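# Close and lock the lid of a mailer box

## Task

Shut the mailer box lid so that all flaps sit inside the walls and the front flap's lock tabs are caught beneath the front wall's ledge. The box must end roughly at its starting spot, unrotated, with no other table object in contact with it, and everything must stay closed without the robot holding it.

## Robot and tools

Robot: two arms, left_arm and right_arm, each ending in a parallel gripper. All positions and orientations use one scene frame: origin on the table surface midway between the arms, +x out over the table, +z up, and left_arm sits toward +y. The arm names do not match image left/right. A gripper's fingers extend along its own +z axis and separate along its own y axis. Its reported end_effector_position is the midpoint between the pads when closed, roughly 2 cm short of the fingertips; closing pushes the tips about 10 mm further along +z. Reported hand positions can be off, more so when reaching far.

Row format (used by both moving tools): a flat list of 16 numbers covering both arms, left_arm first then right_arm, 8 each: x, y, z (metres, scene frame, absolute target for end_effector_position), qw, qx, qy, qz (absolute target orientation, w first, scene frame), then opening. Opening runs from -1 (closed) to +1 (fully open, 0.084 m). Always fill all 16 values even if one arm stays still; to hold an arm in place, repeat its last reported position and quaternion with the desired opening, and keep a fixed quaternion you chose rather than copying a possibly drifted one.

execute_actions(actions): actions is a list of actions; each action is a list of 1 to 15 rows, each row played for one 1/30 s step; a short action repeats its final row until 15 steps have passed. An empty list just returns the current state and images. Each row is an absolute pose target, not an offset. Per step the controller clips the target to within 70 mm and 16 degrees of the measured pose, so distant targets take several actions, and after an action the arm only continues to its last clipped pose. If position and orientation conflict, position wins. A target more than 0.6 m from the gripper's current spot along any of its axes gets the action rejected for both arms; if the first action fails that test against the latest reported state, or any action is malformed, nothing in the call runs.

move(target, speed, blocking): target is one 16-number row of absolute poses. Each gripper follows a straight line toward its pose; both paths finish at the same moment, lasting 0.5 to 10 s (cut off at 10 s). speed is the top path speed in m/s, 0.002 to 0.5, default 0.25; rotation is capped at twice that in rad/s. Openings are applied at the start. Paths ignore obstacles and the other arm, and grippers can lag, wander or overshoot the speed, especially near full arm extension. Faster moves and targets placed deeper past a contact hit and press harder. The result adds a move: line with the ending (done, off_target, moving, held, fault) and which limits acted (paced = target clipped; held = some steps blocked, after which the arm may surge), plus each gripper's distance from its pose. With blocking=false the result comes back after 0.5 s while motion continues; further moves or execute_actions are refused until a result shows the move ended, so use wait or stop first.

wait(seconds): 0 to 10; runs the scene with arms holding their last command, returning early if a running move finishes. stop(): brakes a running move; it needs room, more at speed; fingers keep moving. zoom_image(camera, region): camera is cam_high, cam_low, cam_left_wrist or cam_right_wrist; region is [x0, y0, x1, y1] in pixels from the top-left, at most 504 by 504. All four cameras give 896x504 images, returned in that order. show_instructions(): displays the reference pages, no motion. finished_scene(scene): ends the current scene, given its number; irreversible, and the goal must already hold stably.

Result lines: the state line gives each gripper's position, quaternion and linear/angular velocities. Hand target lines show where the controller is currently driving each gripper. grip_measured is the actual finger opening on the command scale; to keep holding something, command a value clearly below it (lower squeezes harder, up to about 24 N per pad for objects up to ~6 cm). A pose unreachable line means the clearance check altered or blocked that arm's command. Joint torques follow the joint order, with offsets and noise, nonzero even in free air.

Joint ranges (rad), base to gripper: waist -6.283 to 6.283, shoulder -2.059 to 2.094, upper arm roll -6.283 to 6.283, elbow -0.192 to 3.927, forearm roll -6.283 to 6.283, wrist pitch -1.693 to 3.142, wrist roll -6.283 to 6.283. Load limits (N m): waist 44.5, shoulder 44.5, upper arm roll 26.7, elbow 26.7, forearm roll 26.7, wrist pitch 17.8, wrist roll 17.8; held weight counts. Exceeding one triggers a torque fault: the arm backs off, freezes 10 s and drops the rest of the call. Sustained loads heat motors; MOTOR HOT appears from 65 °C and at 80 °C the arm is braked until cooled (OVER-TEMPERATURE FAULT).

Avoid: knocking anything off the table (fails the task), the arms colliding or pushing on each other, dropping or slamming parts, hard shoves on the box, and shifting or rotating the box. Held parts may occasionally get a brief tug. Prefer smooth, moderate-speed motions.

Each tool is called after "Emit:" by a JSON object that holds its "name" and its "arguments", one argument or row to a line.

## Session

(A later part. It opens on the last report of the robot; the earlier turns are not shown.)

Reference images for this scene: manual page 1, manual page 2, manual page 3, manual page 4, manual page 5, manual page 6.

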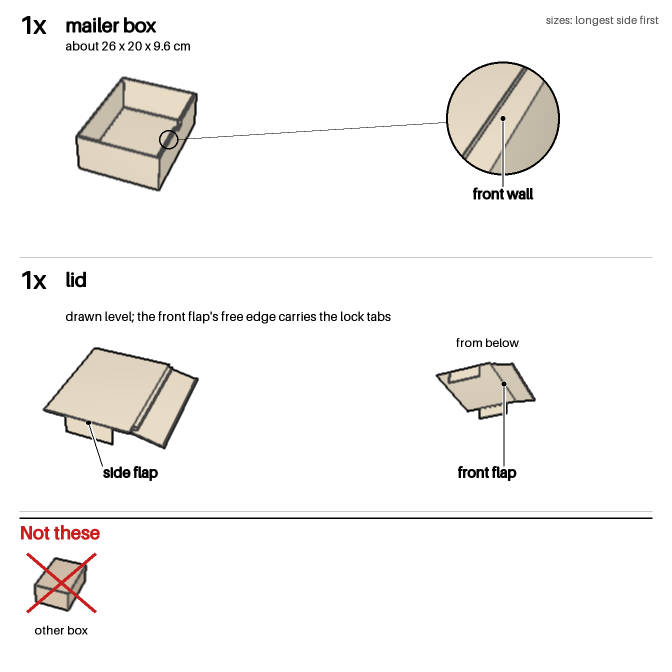

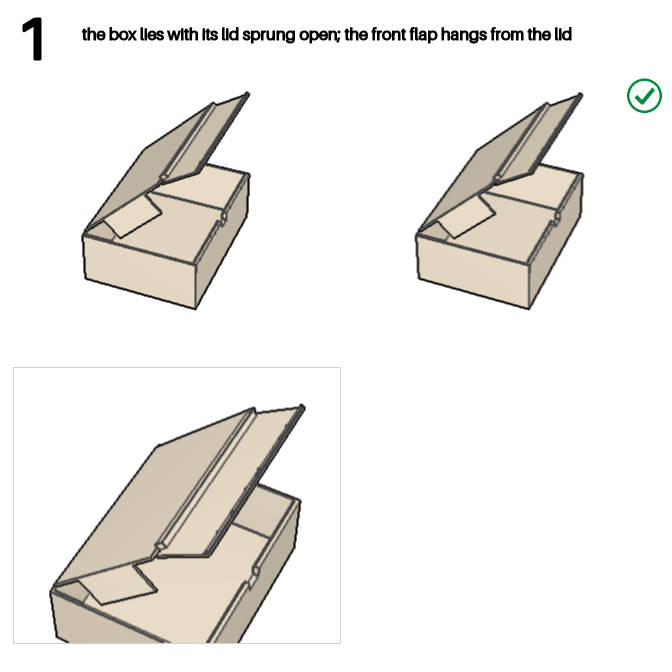

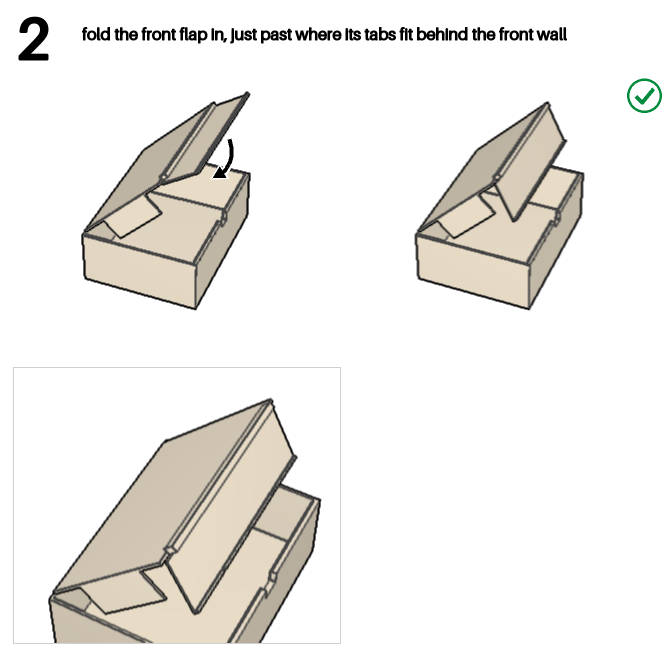

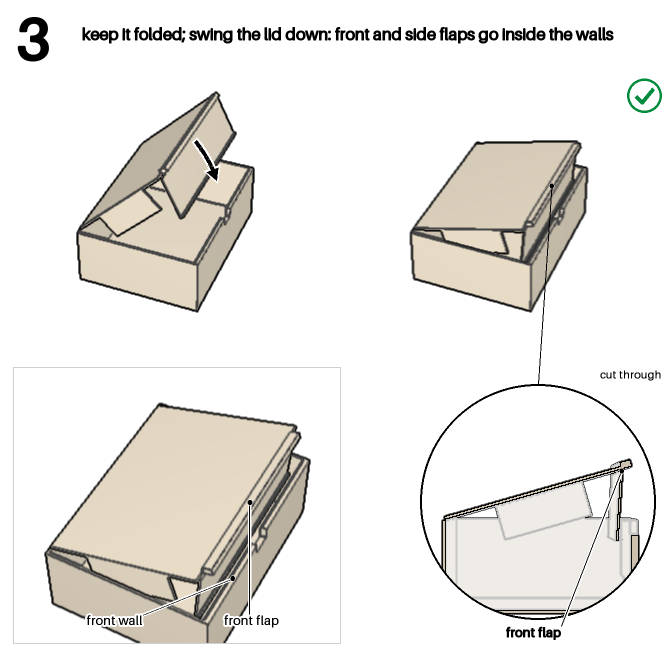

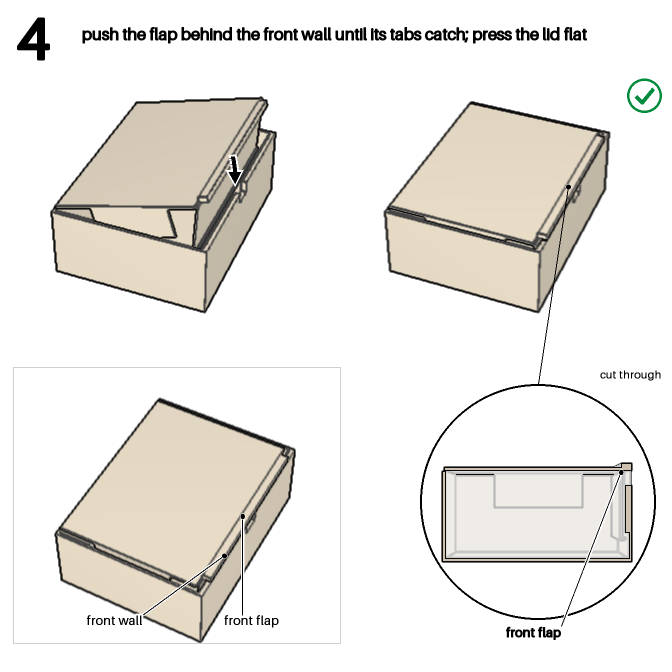

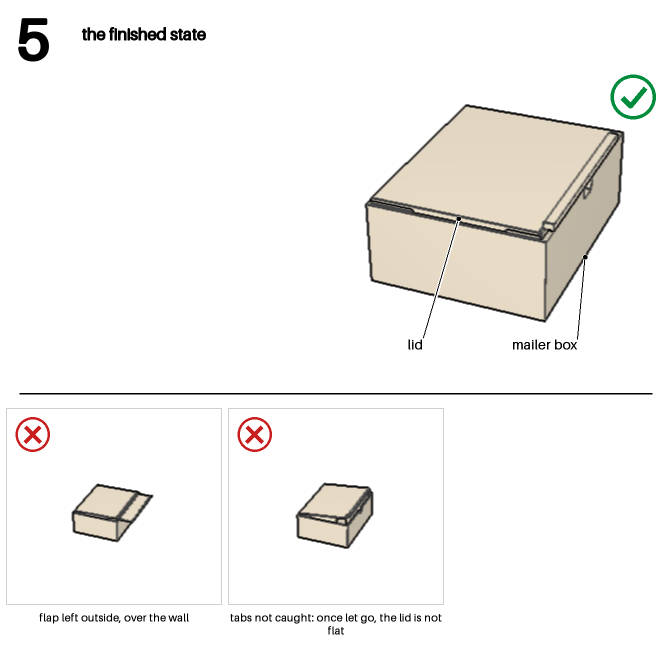

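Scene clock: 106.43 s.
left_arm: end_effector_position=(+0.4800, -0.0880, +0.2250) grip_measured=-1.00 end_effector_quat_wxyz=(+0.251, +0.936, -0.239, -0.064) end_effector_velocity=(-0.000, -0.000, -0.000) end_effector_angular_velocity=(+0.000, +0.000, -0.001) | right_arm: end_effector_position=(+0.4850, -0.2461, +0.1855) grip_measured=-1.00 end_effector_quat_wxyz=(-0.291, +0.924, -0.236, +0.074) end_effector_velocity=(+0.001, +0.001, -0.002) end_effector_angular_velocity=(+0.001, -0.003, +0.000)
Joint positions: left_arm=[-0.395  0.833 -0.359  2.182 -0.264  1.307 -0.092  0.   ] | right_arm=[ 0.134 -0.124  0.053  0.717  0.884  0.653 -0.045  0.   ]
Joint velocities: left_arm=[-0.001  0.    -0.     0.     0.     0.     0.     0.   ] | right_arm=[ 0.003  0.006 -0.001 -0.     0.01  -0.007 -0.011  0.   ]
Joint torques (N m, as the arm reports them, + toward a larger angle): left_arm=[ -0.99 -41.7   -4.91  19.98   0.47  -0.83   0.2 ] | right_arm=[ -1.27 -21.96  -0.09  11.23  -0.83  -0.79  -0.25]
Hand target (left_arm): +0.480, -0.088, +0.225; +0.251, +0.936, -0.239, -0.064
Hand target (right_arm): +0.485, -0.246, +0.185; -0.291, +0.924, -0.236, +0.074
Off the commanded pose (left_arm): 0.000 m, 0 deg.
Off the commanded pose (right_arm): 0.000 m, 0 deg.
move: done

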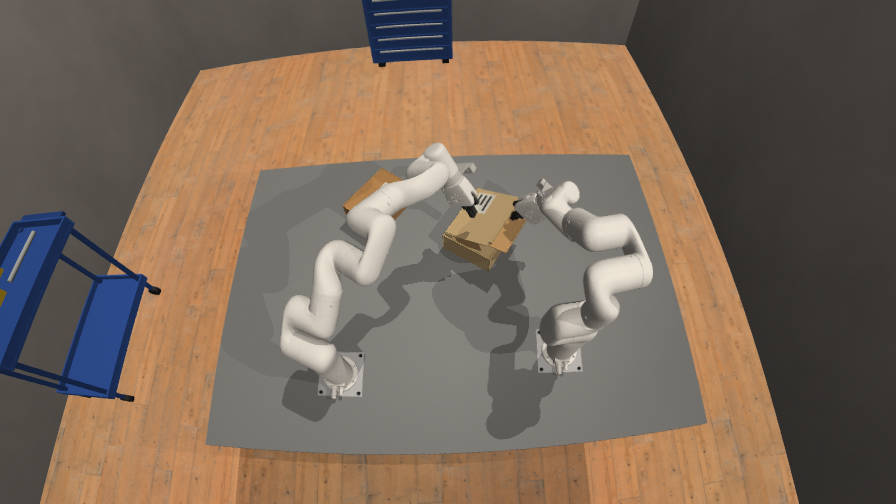

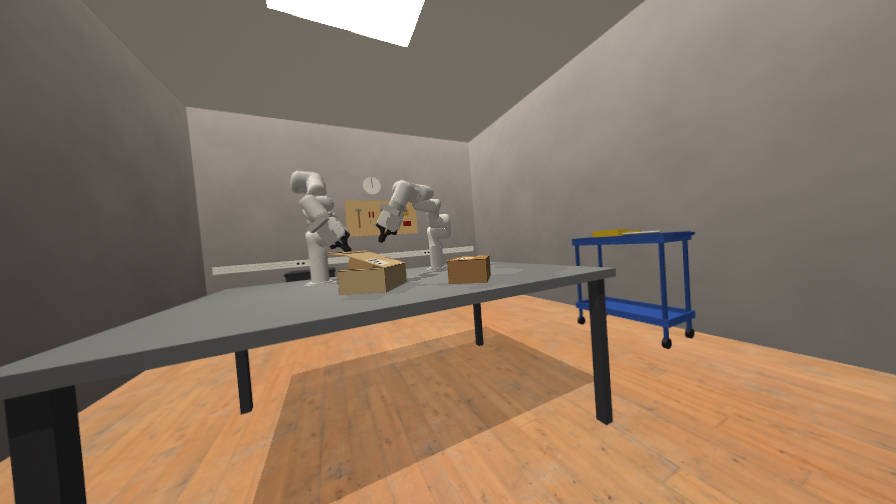

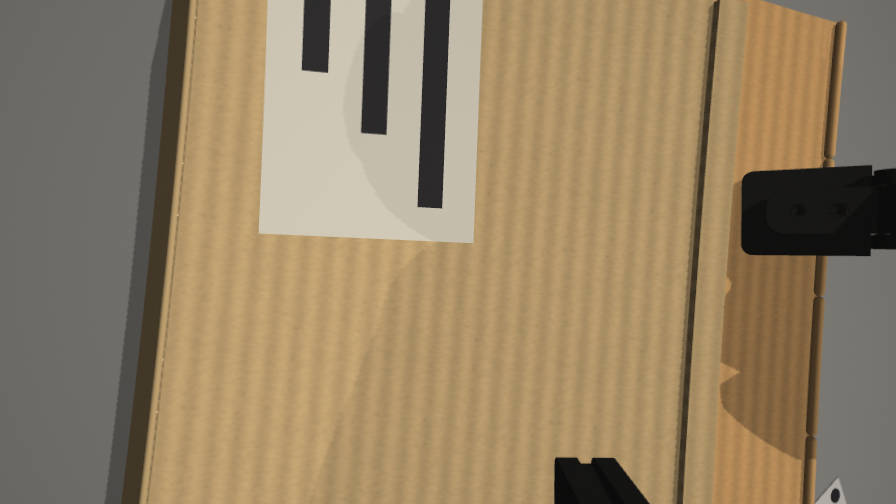

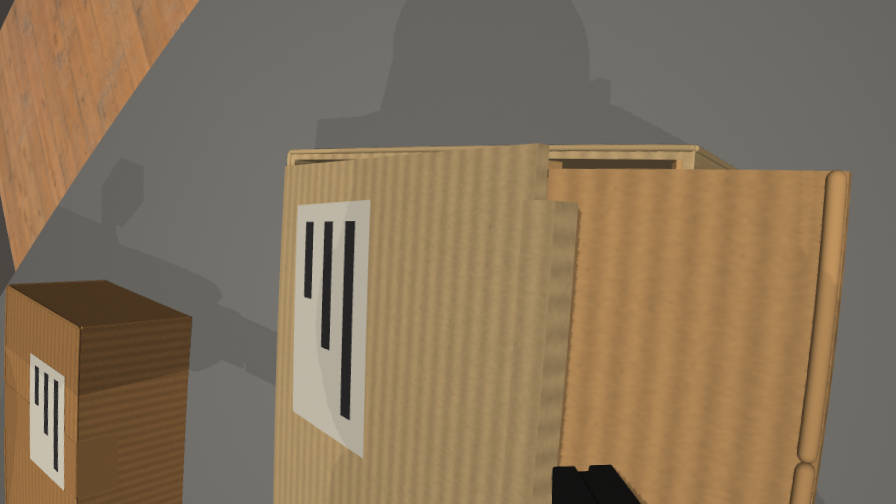

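Emit:
{"name": "move", "arguments": {
  "target": [0.44,-0.03,0.30,0.2,0.93,-0.24,0.1,-1,0.478,-0.259,0.26,-0.291,0.924,-0.236,0.074,-1],
  "speed": 0.15
}}

Emit:
{"name": "move", "arguments": {
  "target": [0.33,-0.05,0.26,0.104,0.878,-0.224,0.410,-1,0.478,-0.259,0.26,-0.291,0.924,-0.236,0.074,-1],
  "speed": 0.2
}}

Emit:
{"name": "move", "arguments": {
  "target": [0.345,-0.058,0.19,0.104,0.878,-0.224,0.410,-1,0.478,-0.259,0.26,-0.291,0.924,-0.236,0.074,-1],
  "speed": 0.15
}}

Scene clock: 148.67 s.
left_arm: end_effector_position=(+0.4405, -0.0297, +0.2992) grip_measured=-1.00 end_effector_quat_wxyz=(+0.202, +0.943, -0.243, +0.100) end_effector_velocity=(-0.001, +0.000, +0.004) end_effector_angular_velocity=(-0.007, -0.015, +0.003) | right_arm: end_effector_position=(+0.4780, -0.2587, +0.2596) grip_measured=-1.00 end_effector_quat_wxyz=(-0.291, +0.924, -0.236, +0.074) end_effector_velocity=(+0.000, -0.001, +0.002) end_effector_angular_velocity=(+0.001, -0.001, -0.003)
Joint positions: left_arm=[-0.33   0.256 -0.345  1.487 -0.254  0.904 -0.043  0.   ] | right_arm=[ 0.089 -0.265  0.031  0.786  0.725  0.841  0.119  0.   ]
Joint velocities: left_arm=[ 0.001 -0.016 -0.001 -0.016 -0.003 -0.017  0.002  0.   ] | right_arm=[-0.003 -0.003 -0.001  0.003 -0.002  0.004  0.003  0.   ]
Joint torques (N m, as the arm reports them, + toward a larger angle): left_arm=[ -0.88 -30.2   -1.77  21.16   0.72  -1.5    0.18] | right_arm=[ -1.25 -18.78  -0.17  12.21  -0.44  -1.01  -0.46]
Hand target (left_arm): +0.440, -0.030, +0.300; +0.202, +0.943, -0.243, +0.101
Hand target (right_arm): +0.478, -0.259, +0.260; -0.291, +0.924, -0.236, +0.074
Off the commanded pose (left_arm): 0.001 m, 0 deg.
Off the commanded pose (right_arm): 0.000 m, 0 deg.
move: done

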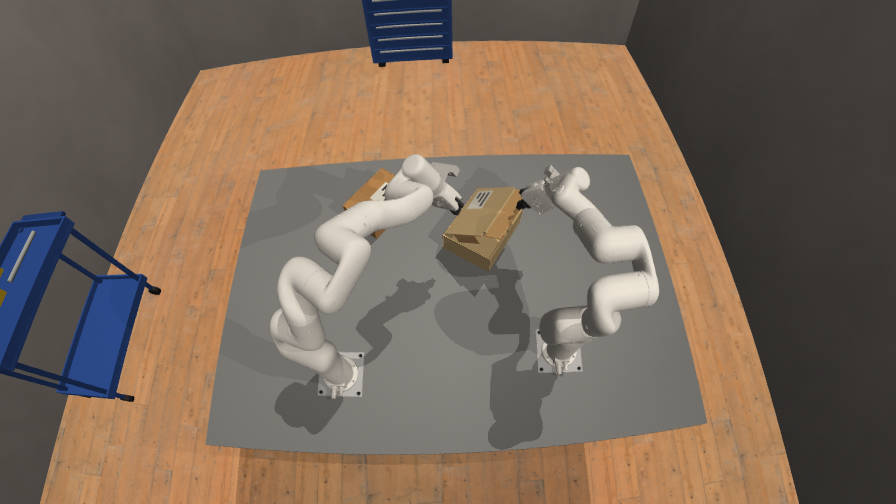

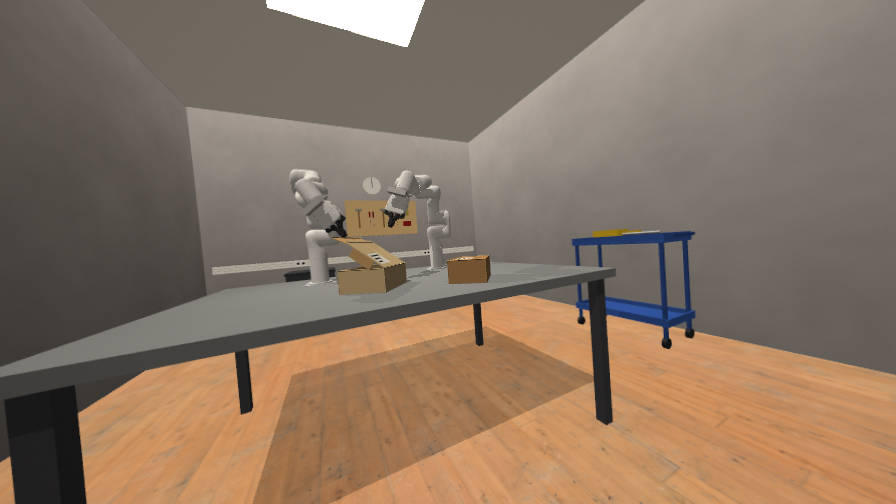

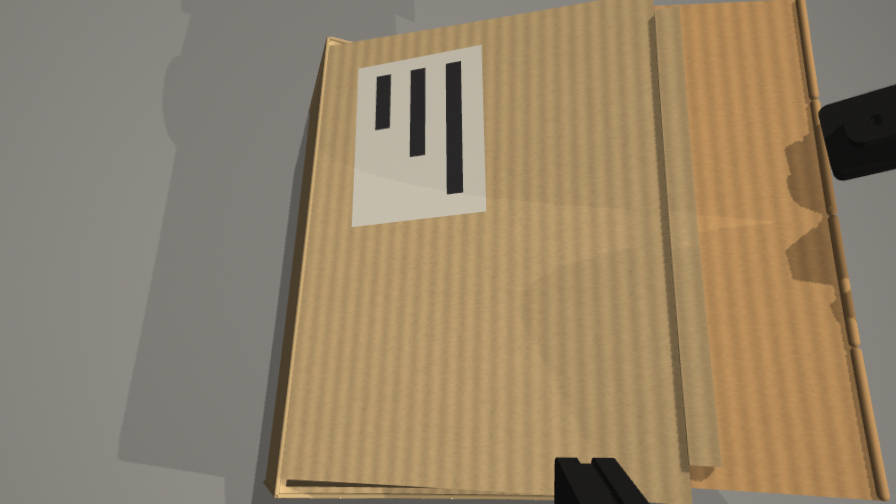

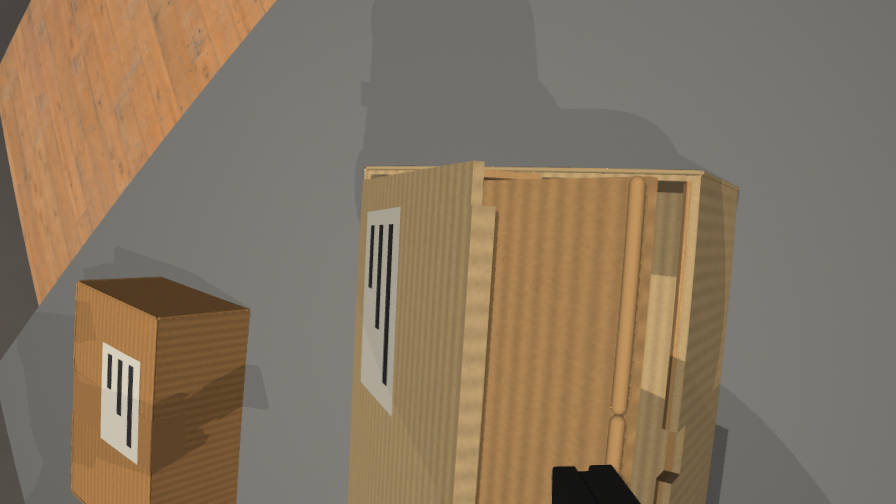

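Scene clock: 151.33 s.
left_arm: end_effector_position=(+0.3292, -0.0494, +0.2598) grip_measured=-1.00 end_effector_quat_wxyz=(+0.104, +0.879, -0.225, +0.408) end_effector_velocity=(-0.000, -0.000, -0.000) end_effector_angular_velocity=(-0.008, -0.015, +0.005) | right_arm: end_effector_position=(+0.4780, -0.2590, +0.2600) grip_measured=-1.00 end_effector_quat_wxyz=(-0.291, +0.924, -0.236, +0.074) end_effector_velocity=(+0.000, -0.001, -0.000) end_effector_angular_velocity=(-0.001, -0.000, -0.001)
Joint positions: left_arm=[-0.373 -0.058 -0.513  0.875  1.225  0.306 -1.501  0.   ] | right_arm=[ 0.088 -0.266  0.031  0.786  0.724  0.841  0.12   0.   ]
Joint velocities: left_arm=[ 0.002  0.    -0.006  0.     0.059  0.005 -0.062  0.   ] | right_arm=[-0.001  0.     0.    -0.    -0.001 -0.001 -0.     0.   ]
Joint torques (N m, as the arm reports them, + toward a larger angle): left_arm=[ -0.83 -18.34   1.26  20.18   0.31  -0.41   0.18] | right_arm=[ -1.13 -18.73  -0.27  12.2   -0.55  -0.92  -0.36]
Hand target (left_arm): +0.329, -0.049, +0.260; +0.104, +0.879, -0.225, +0.408
Hand target (right_arm): +0.478, -0.259, +0.260; -0.291, +0.924, -0.236, +0.074
Off the commanded pose (left_arm): 0.001 m, 0 deg.
Off the commanded pose (right_arm): 0.000 m, 0 deg.
move: done

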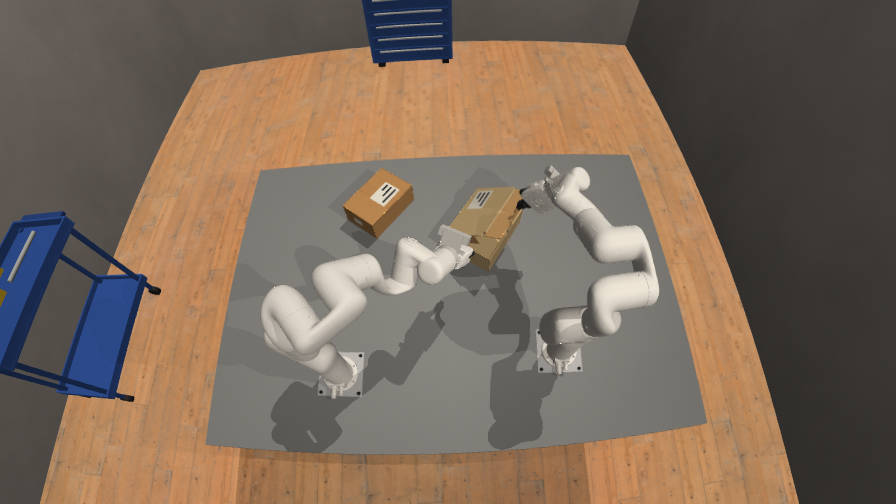

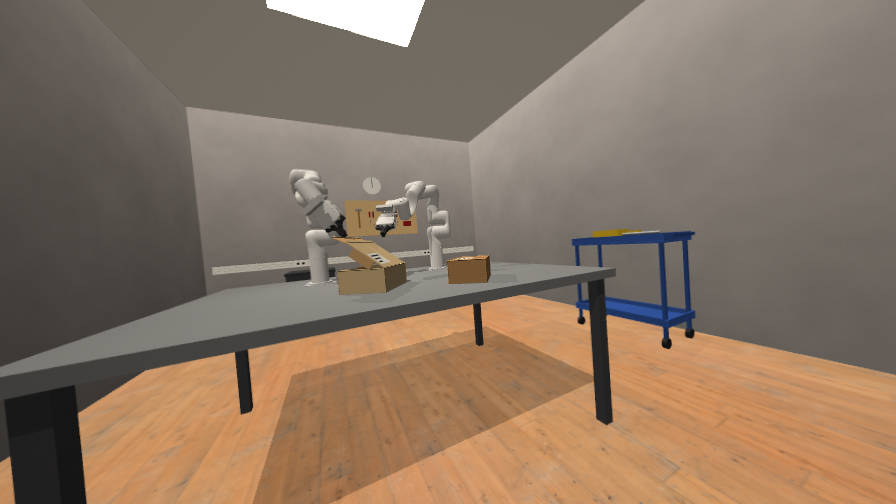

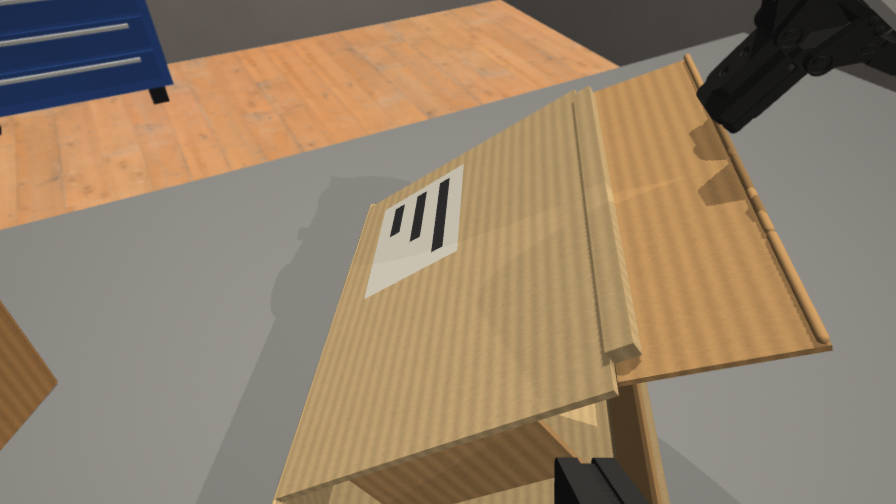

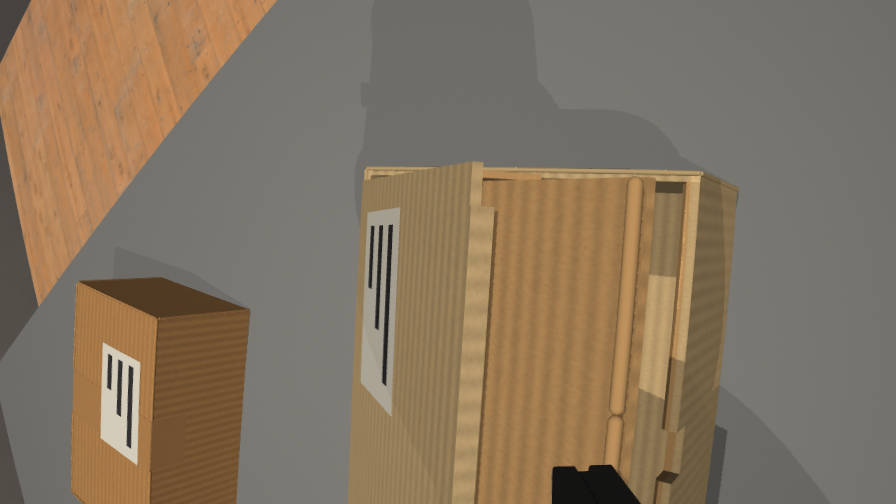

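Scene clock: 152.37 s.
left_arm: end_effector_position=(+0.3444, -0.0578, +0.1904) grip_measured=-1.00 end_effector_quat_wxyz=(+0.103, +0.879, -0.224, +0.409) end_effector_velocity=(+0.001, +0.000, -0.003) end_effector_angular_velocity=(-0.009, -0.010, +0.002) | right_arm: end_effector_position=(+0.4780, -0.2590, +0.2600) grip_measured=-1.00 end_effector_quat_wxyz=(-0.291, +0.924, -0.236, +0.074) end_effector_velocity=(+0.000, -0.001, +0.000) end_effector_angular_velocity=(-0.001, -0.002, -0.001)
Joint positions: left_arm=[-0.382  0.15  -0.514  0.942  1.664  0.364 -1.887  0.   ] | right_arm=[ 0.088 -0.266  0.031  0.786  0.724  0.841  0.12   0.   ]
Joint velocities: left_arm=[-0.003  0.01   0.002  0.002  0.057  0.008 -0.057  0.   ] | right_arm=[-0.     0.    -0.001  0.     0.    -0.002 -0.001  0.   ]
Joint torques (N m, as the arm reports them, + toward a larger angle): left_arm=[ -0.79 -22.73  -1.53  18.55   0.43   0.16   0.12] | right_arm=[ -1.33 -18.62  -0.24  12.15  -0.5   -0.86  -0.45]
Hand target (left_arm): +0.344, -0.058, +0.190; +0.104, +0.878, -0.224, +0.409
Hand target (right_arm): +0.478, -0.259, +0.260; -0.291, +0.924, -0.236, +0.074
Off the commanded pose (left_arm): 0.001 m, 0 deg.
Off the commanded pose (right_arm): 0.000 m, 0 deg.
move: done

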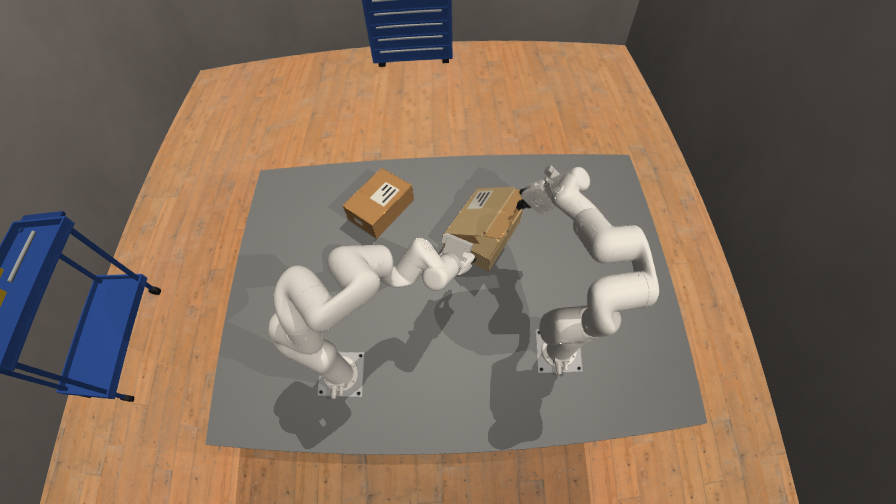

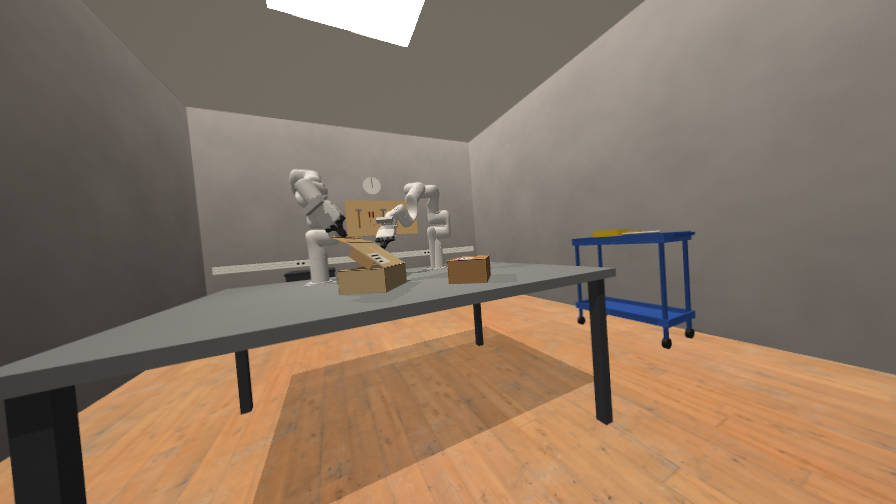

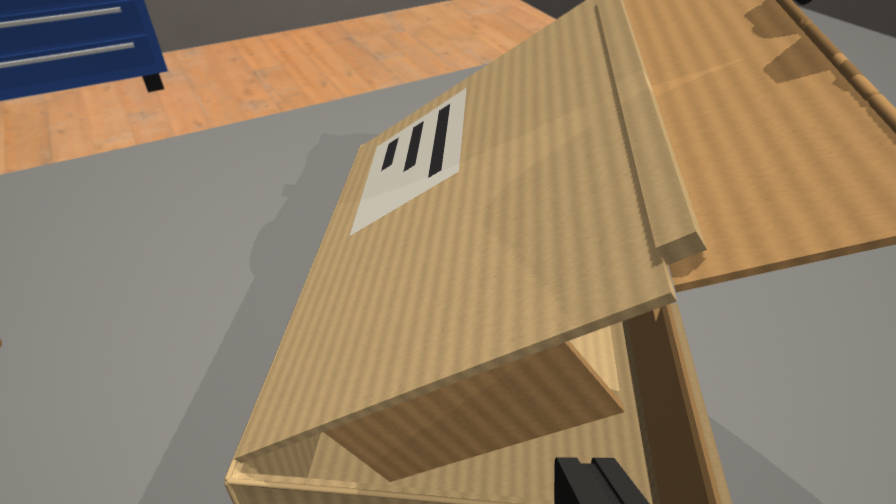

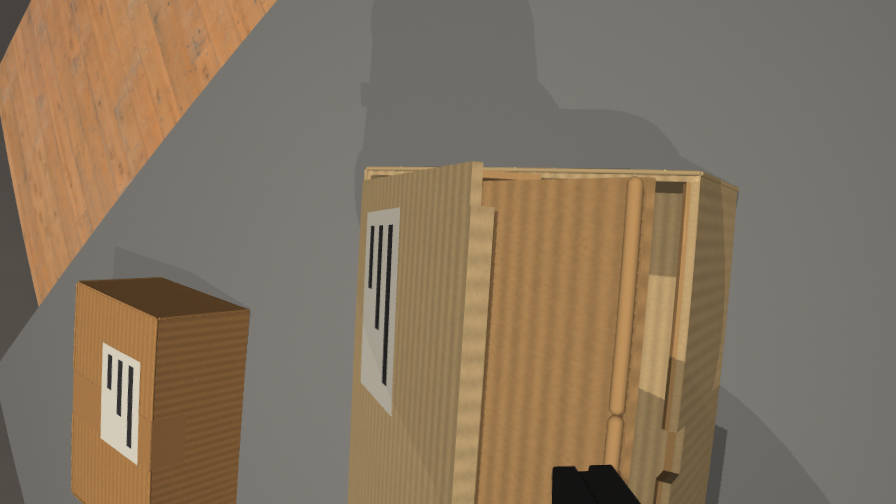

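Emit:
{"name": "move", "arguments": {
  "target": [0.392,-0.094,0.19,0.104,0.878,-0.224,0.410,-1,0.485,-0.246,0.245,-0.291,0.924,-0.236,0.074,-1],
  "speed": 0.06
}}

Scene clock: 159.80 s.
left_arm: end_effector_position=(+0.3915, -0.0942, +0.1899) grip_measured=-1.00 end_effector_quat_wxyz=(+0.104, +0.878, -0.224, +0.410) end_effector_velocity=(+0.002, -0.001, +0.001) end_effector_angular_velocity=(-0.000, -0.001, +0.001) | right_arm: end_effector_position=(+0.4850, -0.2462, +0.2451) grip_measured=-1.00 end_effector_quat_wxyz=(-0.291, +0.924, -0.236, +0.074) end_effector_velocity=(+0.000, +0.000, -0.000) end_effector_angular_velocity=(-0.000, -0.001, -0.001)
Joint positions: left_arm=[-0.396  0.333 -0.501  1.145  1.635  0.405 -1.775  0.   ] | right_arm=[ 0.108 -0.221  0.051  0.785  0.753  0.785  0.11   0.   ]
Joint velocities: left_arm=[-0.     0.006  0.     0.009 -0.004  0.002  0.007  0.   ] | right_arm=[ 0.001  0.001  0.001 -0.     0.001 -0.003 -0.     0.   ]
Joint torques (N m, as the arm reports them, + toward a larger angle): left_arm=[  0.16 -27.54  -2.33  19.9    0.64   0.52   0.12] | right_arm=[ -1.26 -19.89  -0.35  12.05  -0.56  -0.8   -0.51]
Hand target (left_arm): +0.392, -0.094, +0.190; +0.104, +0.878, -0.224, +0.410
Hand target (right_arm): +0.485, -0.246, +0.245; -0.291, +0.924, -0.236, +0.074
Off the commanded pose (left_arm): 0.001 m, 0 deg.
Off the commanded pose (right_arm): 0.000 m, 0 deg.
move: done

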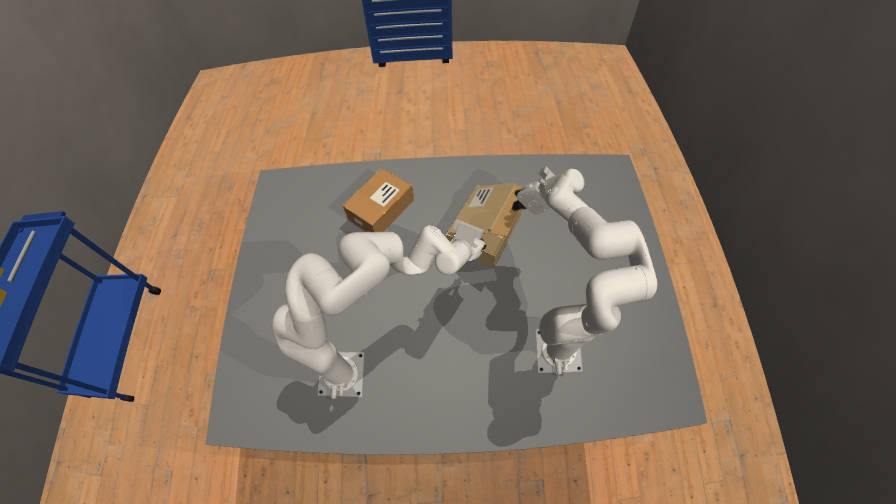

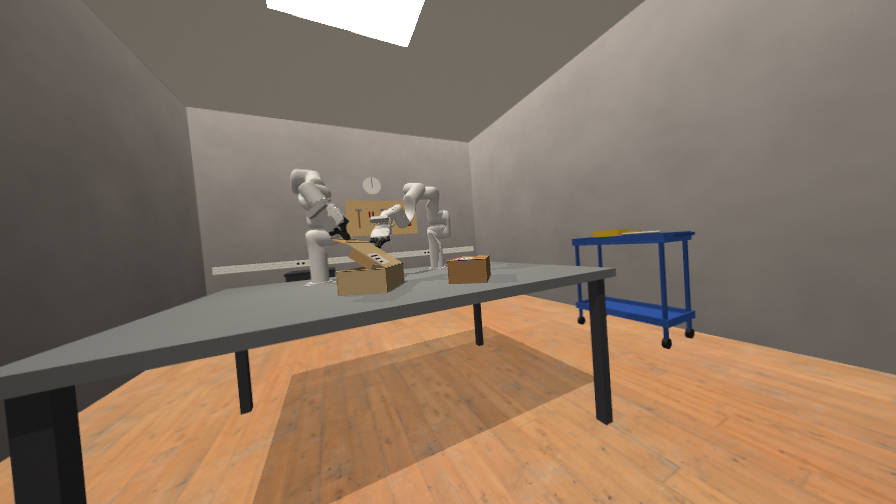

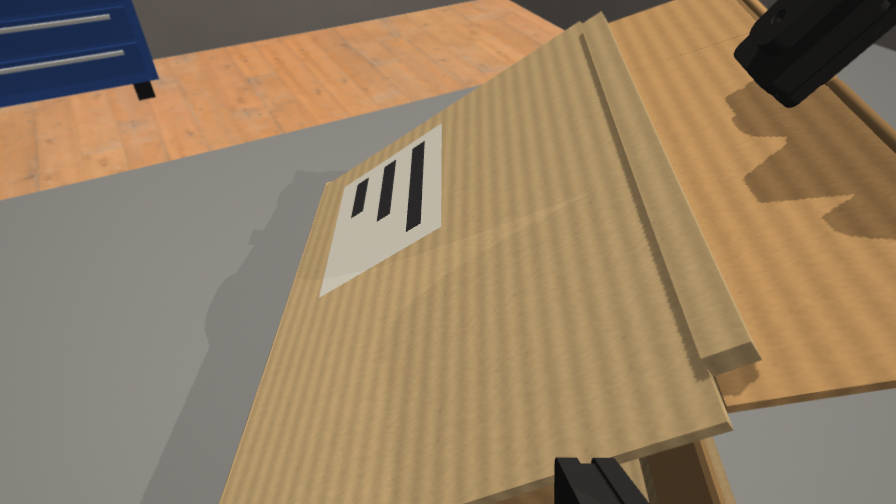

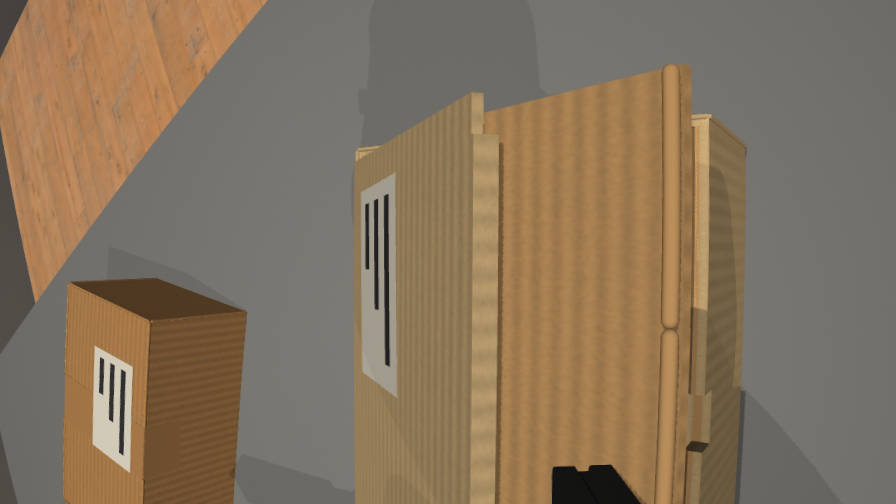

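Emit:
{"name": "move", "arguments": {
  "target": [0.366,-0.080,0.165,0.104,0.878,-0.224,0.410,-1,0.485,-0.246,0.26,-0.291,0.924,-0.236,0.074,-1],
  "speed": 0.06
}}

Emit:
{"name": "zoom_image", "arguments": {
  "camera": "cam_low",
  "region": [280,160,480,310]
}}

Emit:
{"name": "zoom_image", "arguments": {
  "camera": "cam_high",
  "region": [400,150,600,300]
}}

Scene clock: 174.77 s.
left_arm: end_effector_position=(+0.3662, -0.0799, +0.1653) grip_measured=-1.00 end_effector_quat_wxyz=(+0.104, +0.878, -0.224, +0.410) end_effector_velocity=(-0.002, +0.001, -0.002) end_effector_angular_velocity=(-0.001, -0.001, -0.000) | right_arm: end_effector_position=(+0.4850, -0.2460, +0.2598) grip_measured=-1.00 end_effector_quat_wxyz=(-0.291, +0.924, -0.236, +0.074) end_effector_velocity=(+0.001, -0.001, +0.001) end_effector_angular_velocity=(+0.001, -0.001, -0.003)
Joint positions: left_arm=[-0.409  0.303 -0.503  1.053  1.761  0.418 -1.937  0.   ] | right_arm=[ 0.102 -0.239  0.051  0.808  0.728  0.82   0.143  0.   ]
Joint velocities: left_arm=[-0.    -0.001 -0.    -0.007  0.014  0.001 -0.016  0.   ] | right_arm=[-0.002 -0.001 -0.001  0.002 -0.     0.     0.002  0.   ]
Joint torques (N m, as the arm reports them, + toward a larger angle): left_arm=[ -1.   -26.32  -3.31  17.96   0.52   0.24   0.17] | right_arm=[ -1.52 -19.61  -0.36  12.18  -0.41  -0.86  -0.52]
Hand target (left_arm): +0.366, -0.080, +0.165; +0.104, +0.878, -0.224, +0.410
Hand target (right_arm): +0.485, -0.246, +0.260; -0.291, +0.924, -0.236, +0.074
Off the commanded pose (left_arm): 0.000 m, 0 deg.
Off the commanded pose (right_arm): 0.000 m, 0 deg.
move: done

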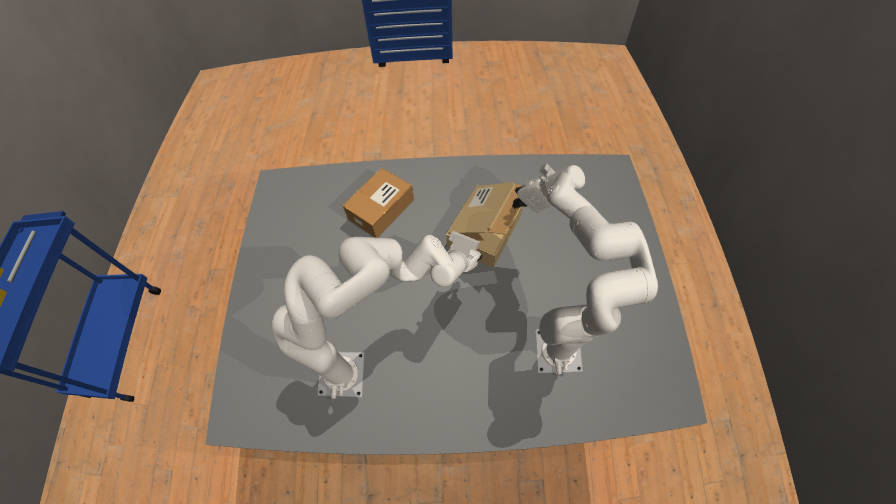

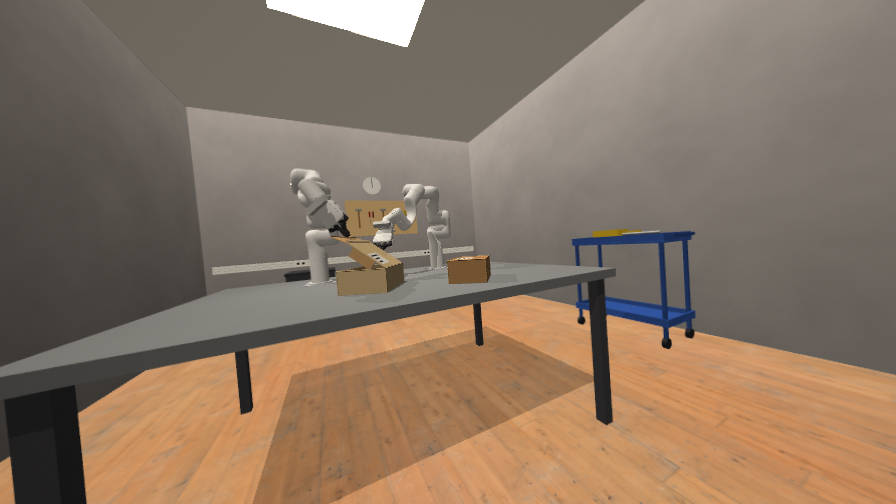

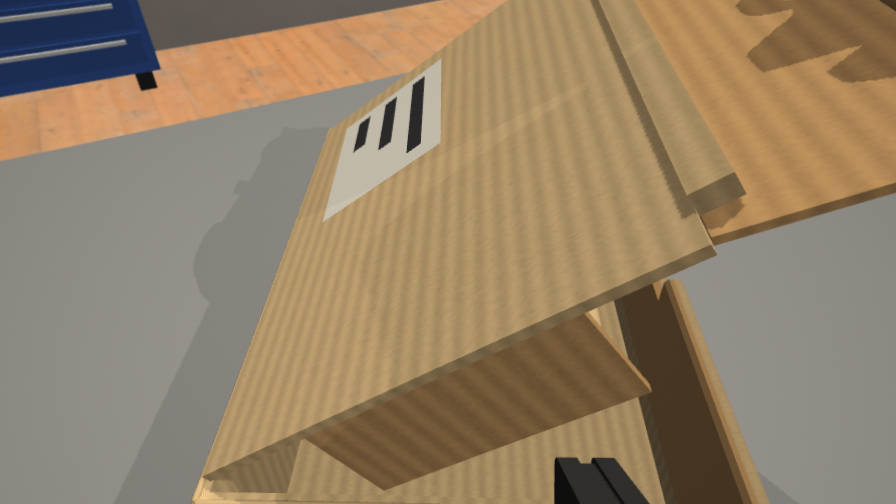

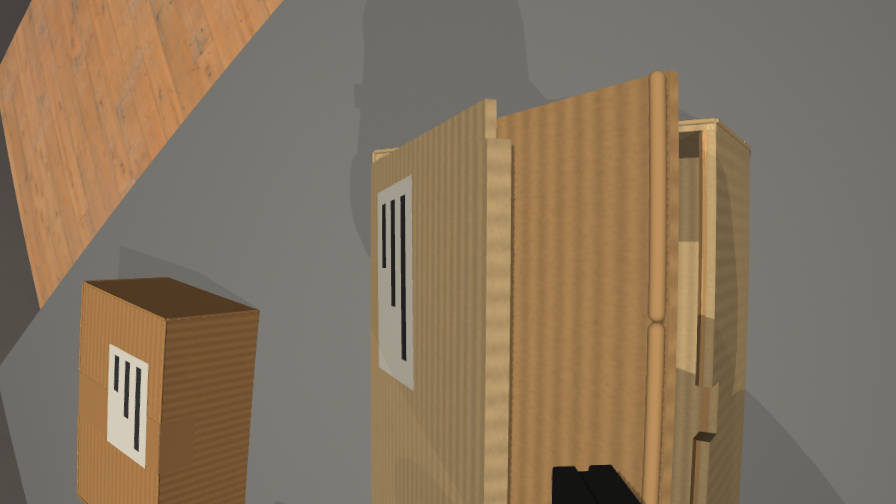

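Region (280, 160, 480, 310) of cam_low's 896x504 image, scaled by 2.520, with more detail than that image has; it fills the top 378 rows of this view, and the rest is white.

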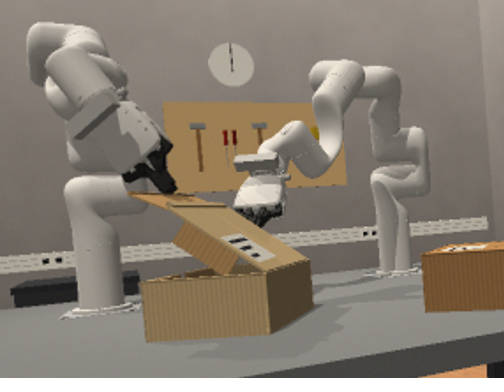

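Region (400, 150, 600, 300) of cam_high's 896x504 image, scaled by 2.520, with more detail than that image has; it fills the top 378 rows of this view, and the rest is white.

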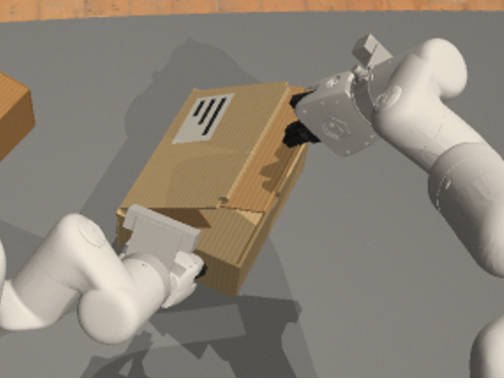

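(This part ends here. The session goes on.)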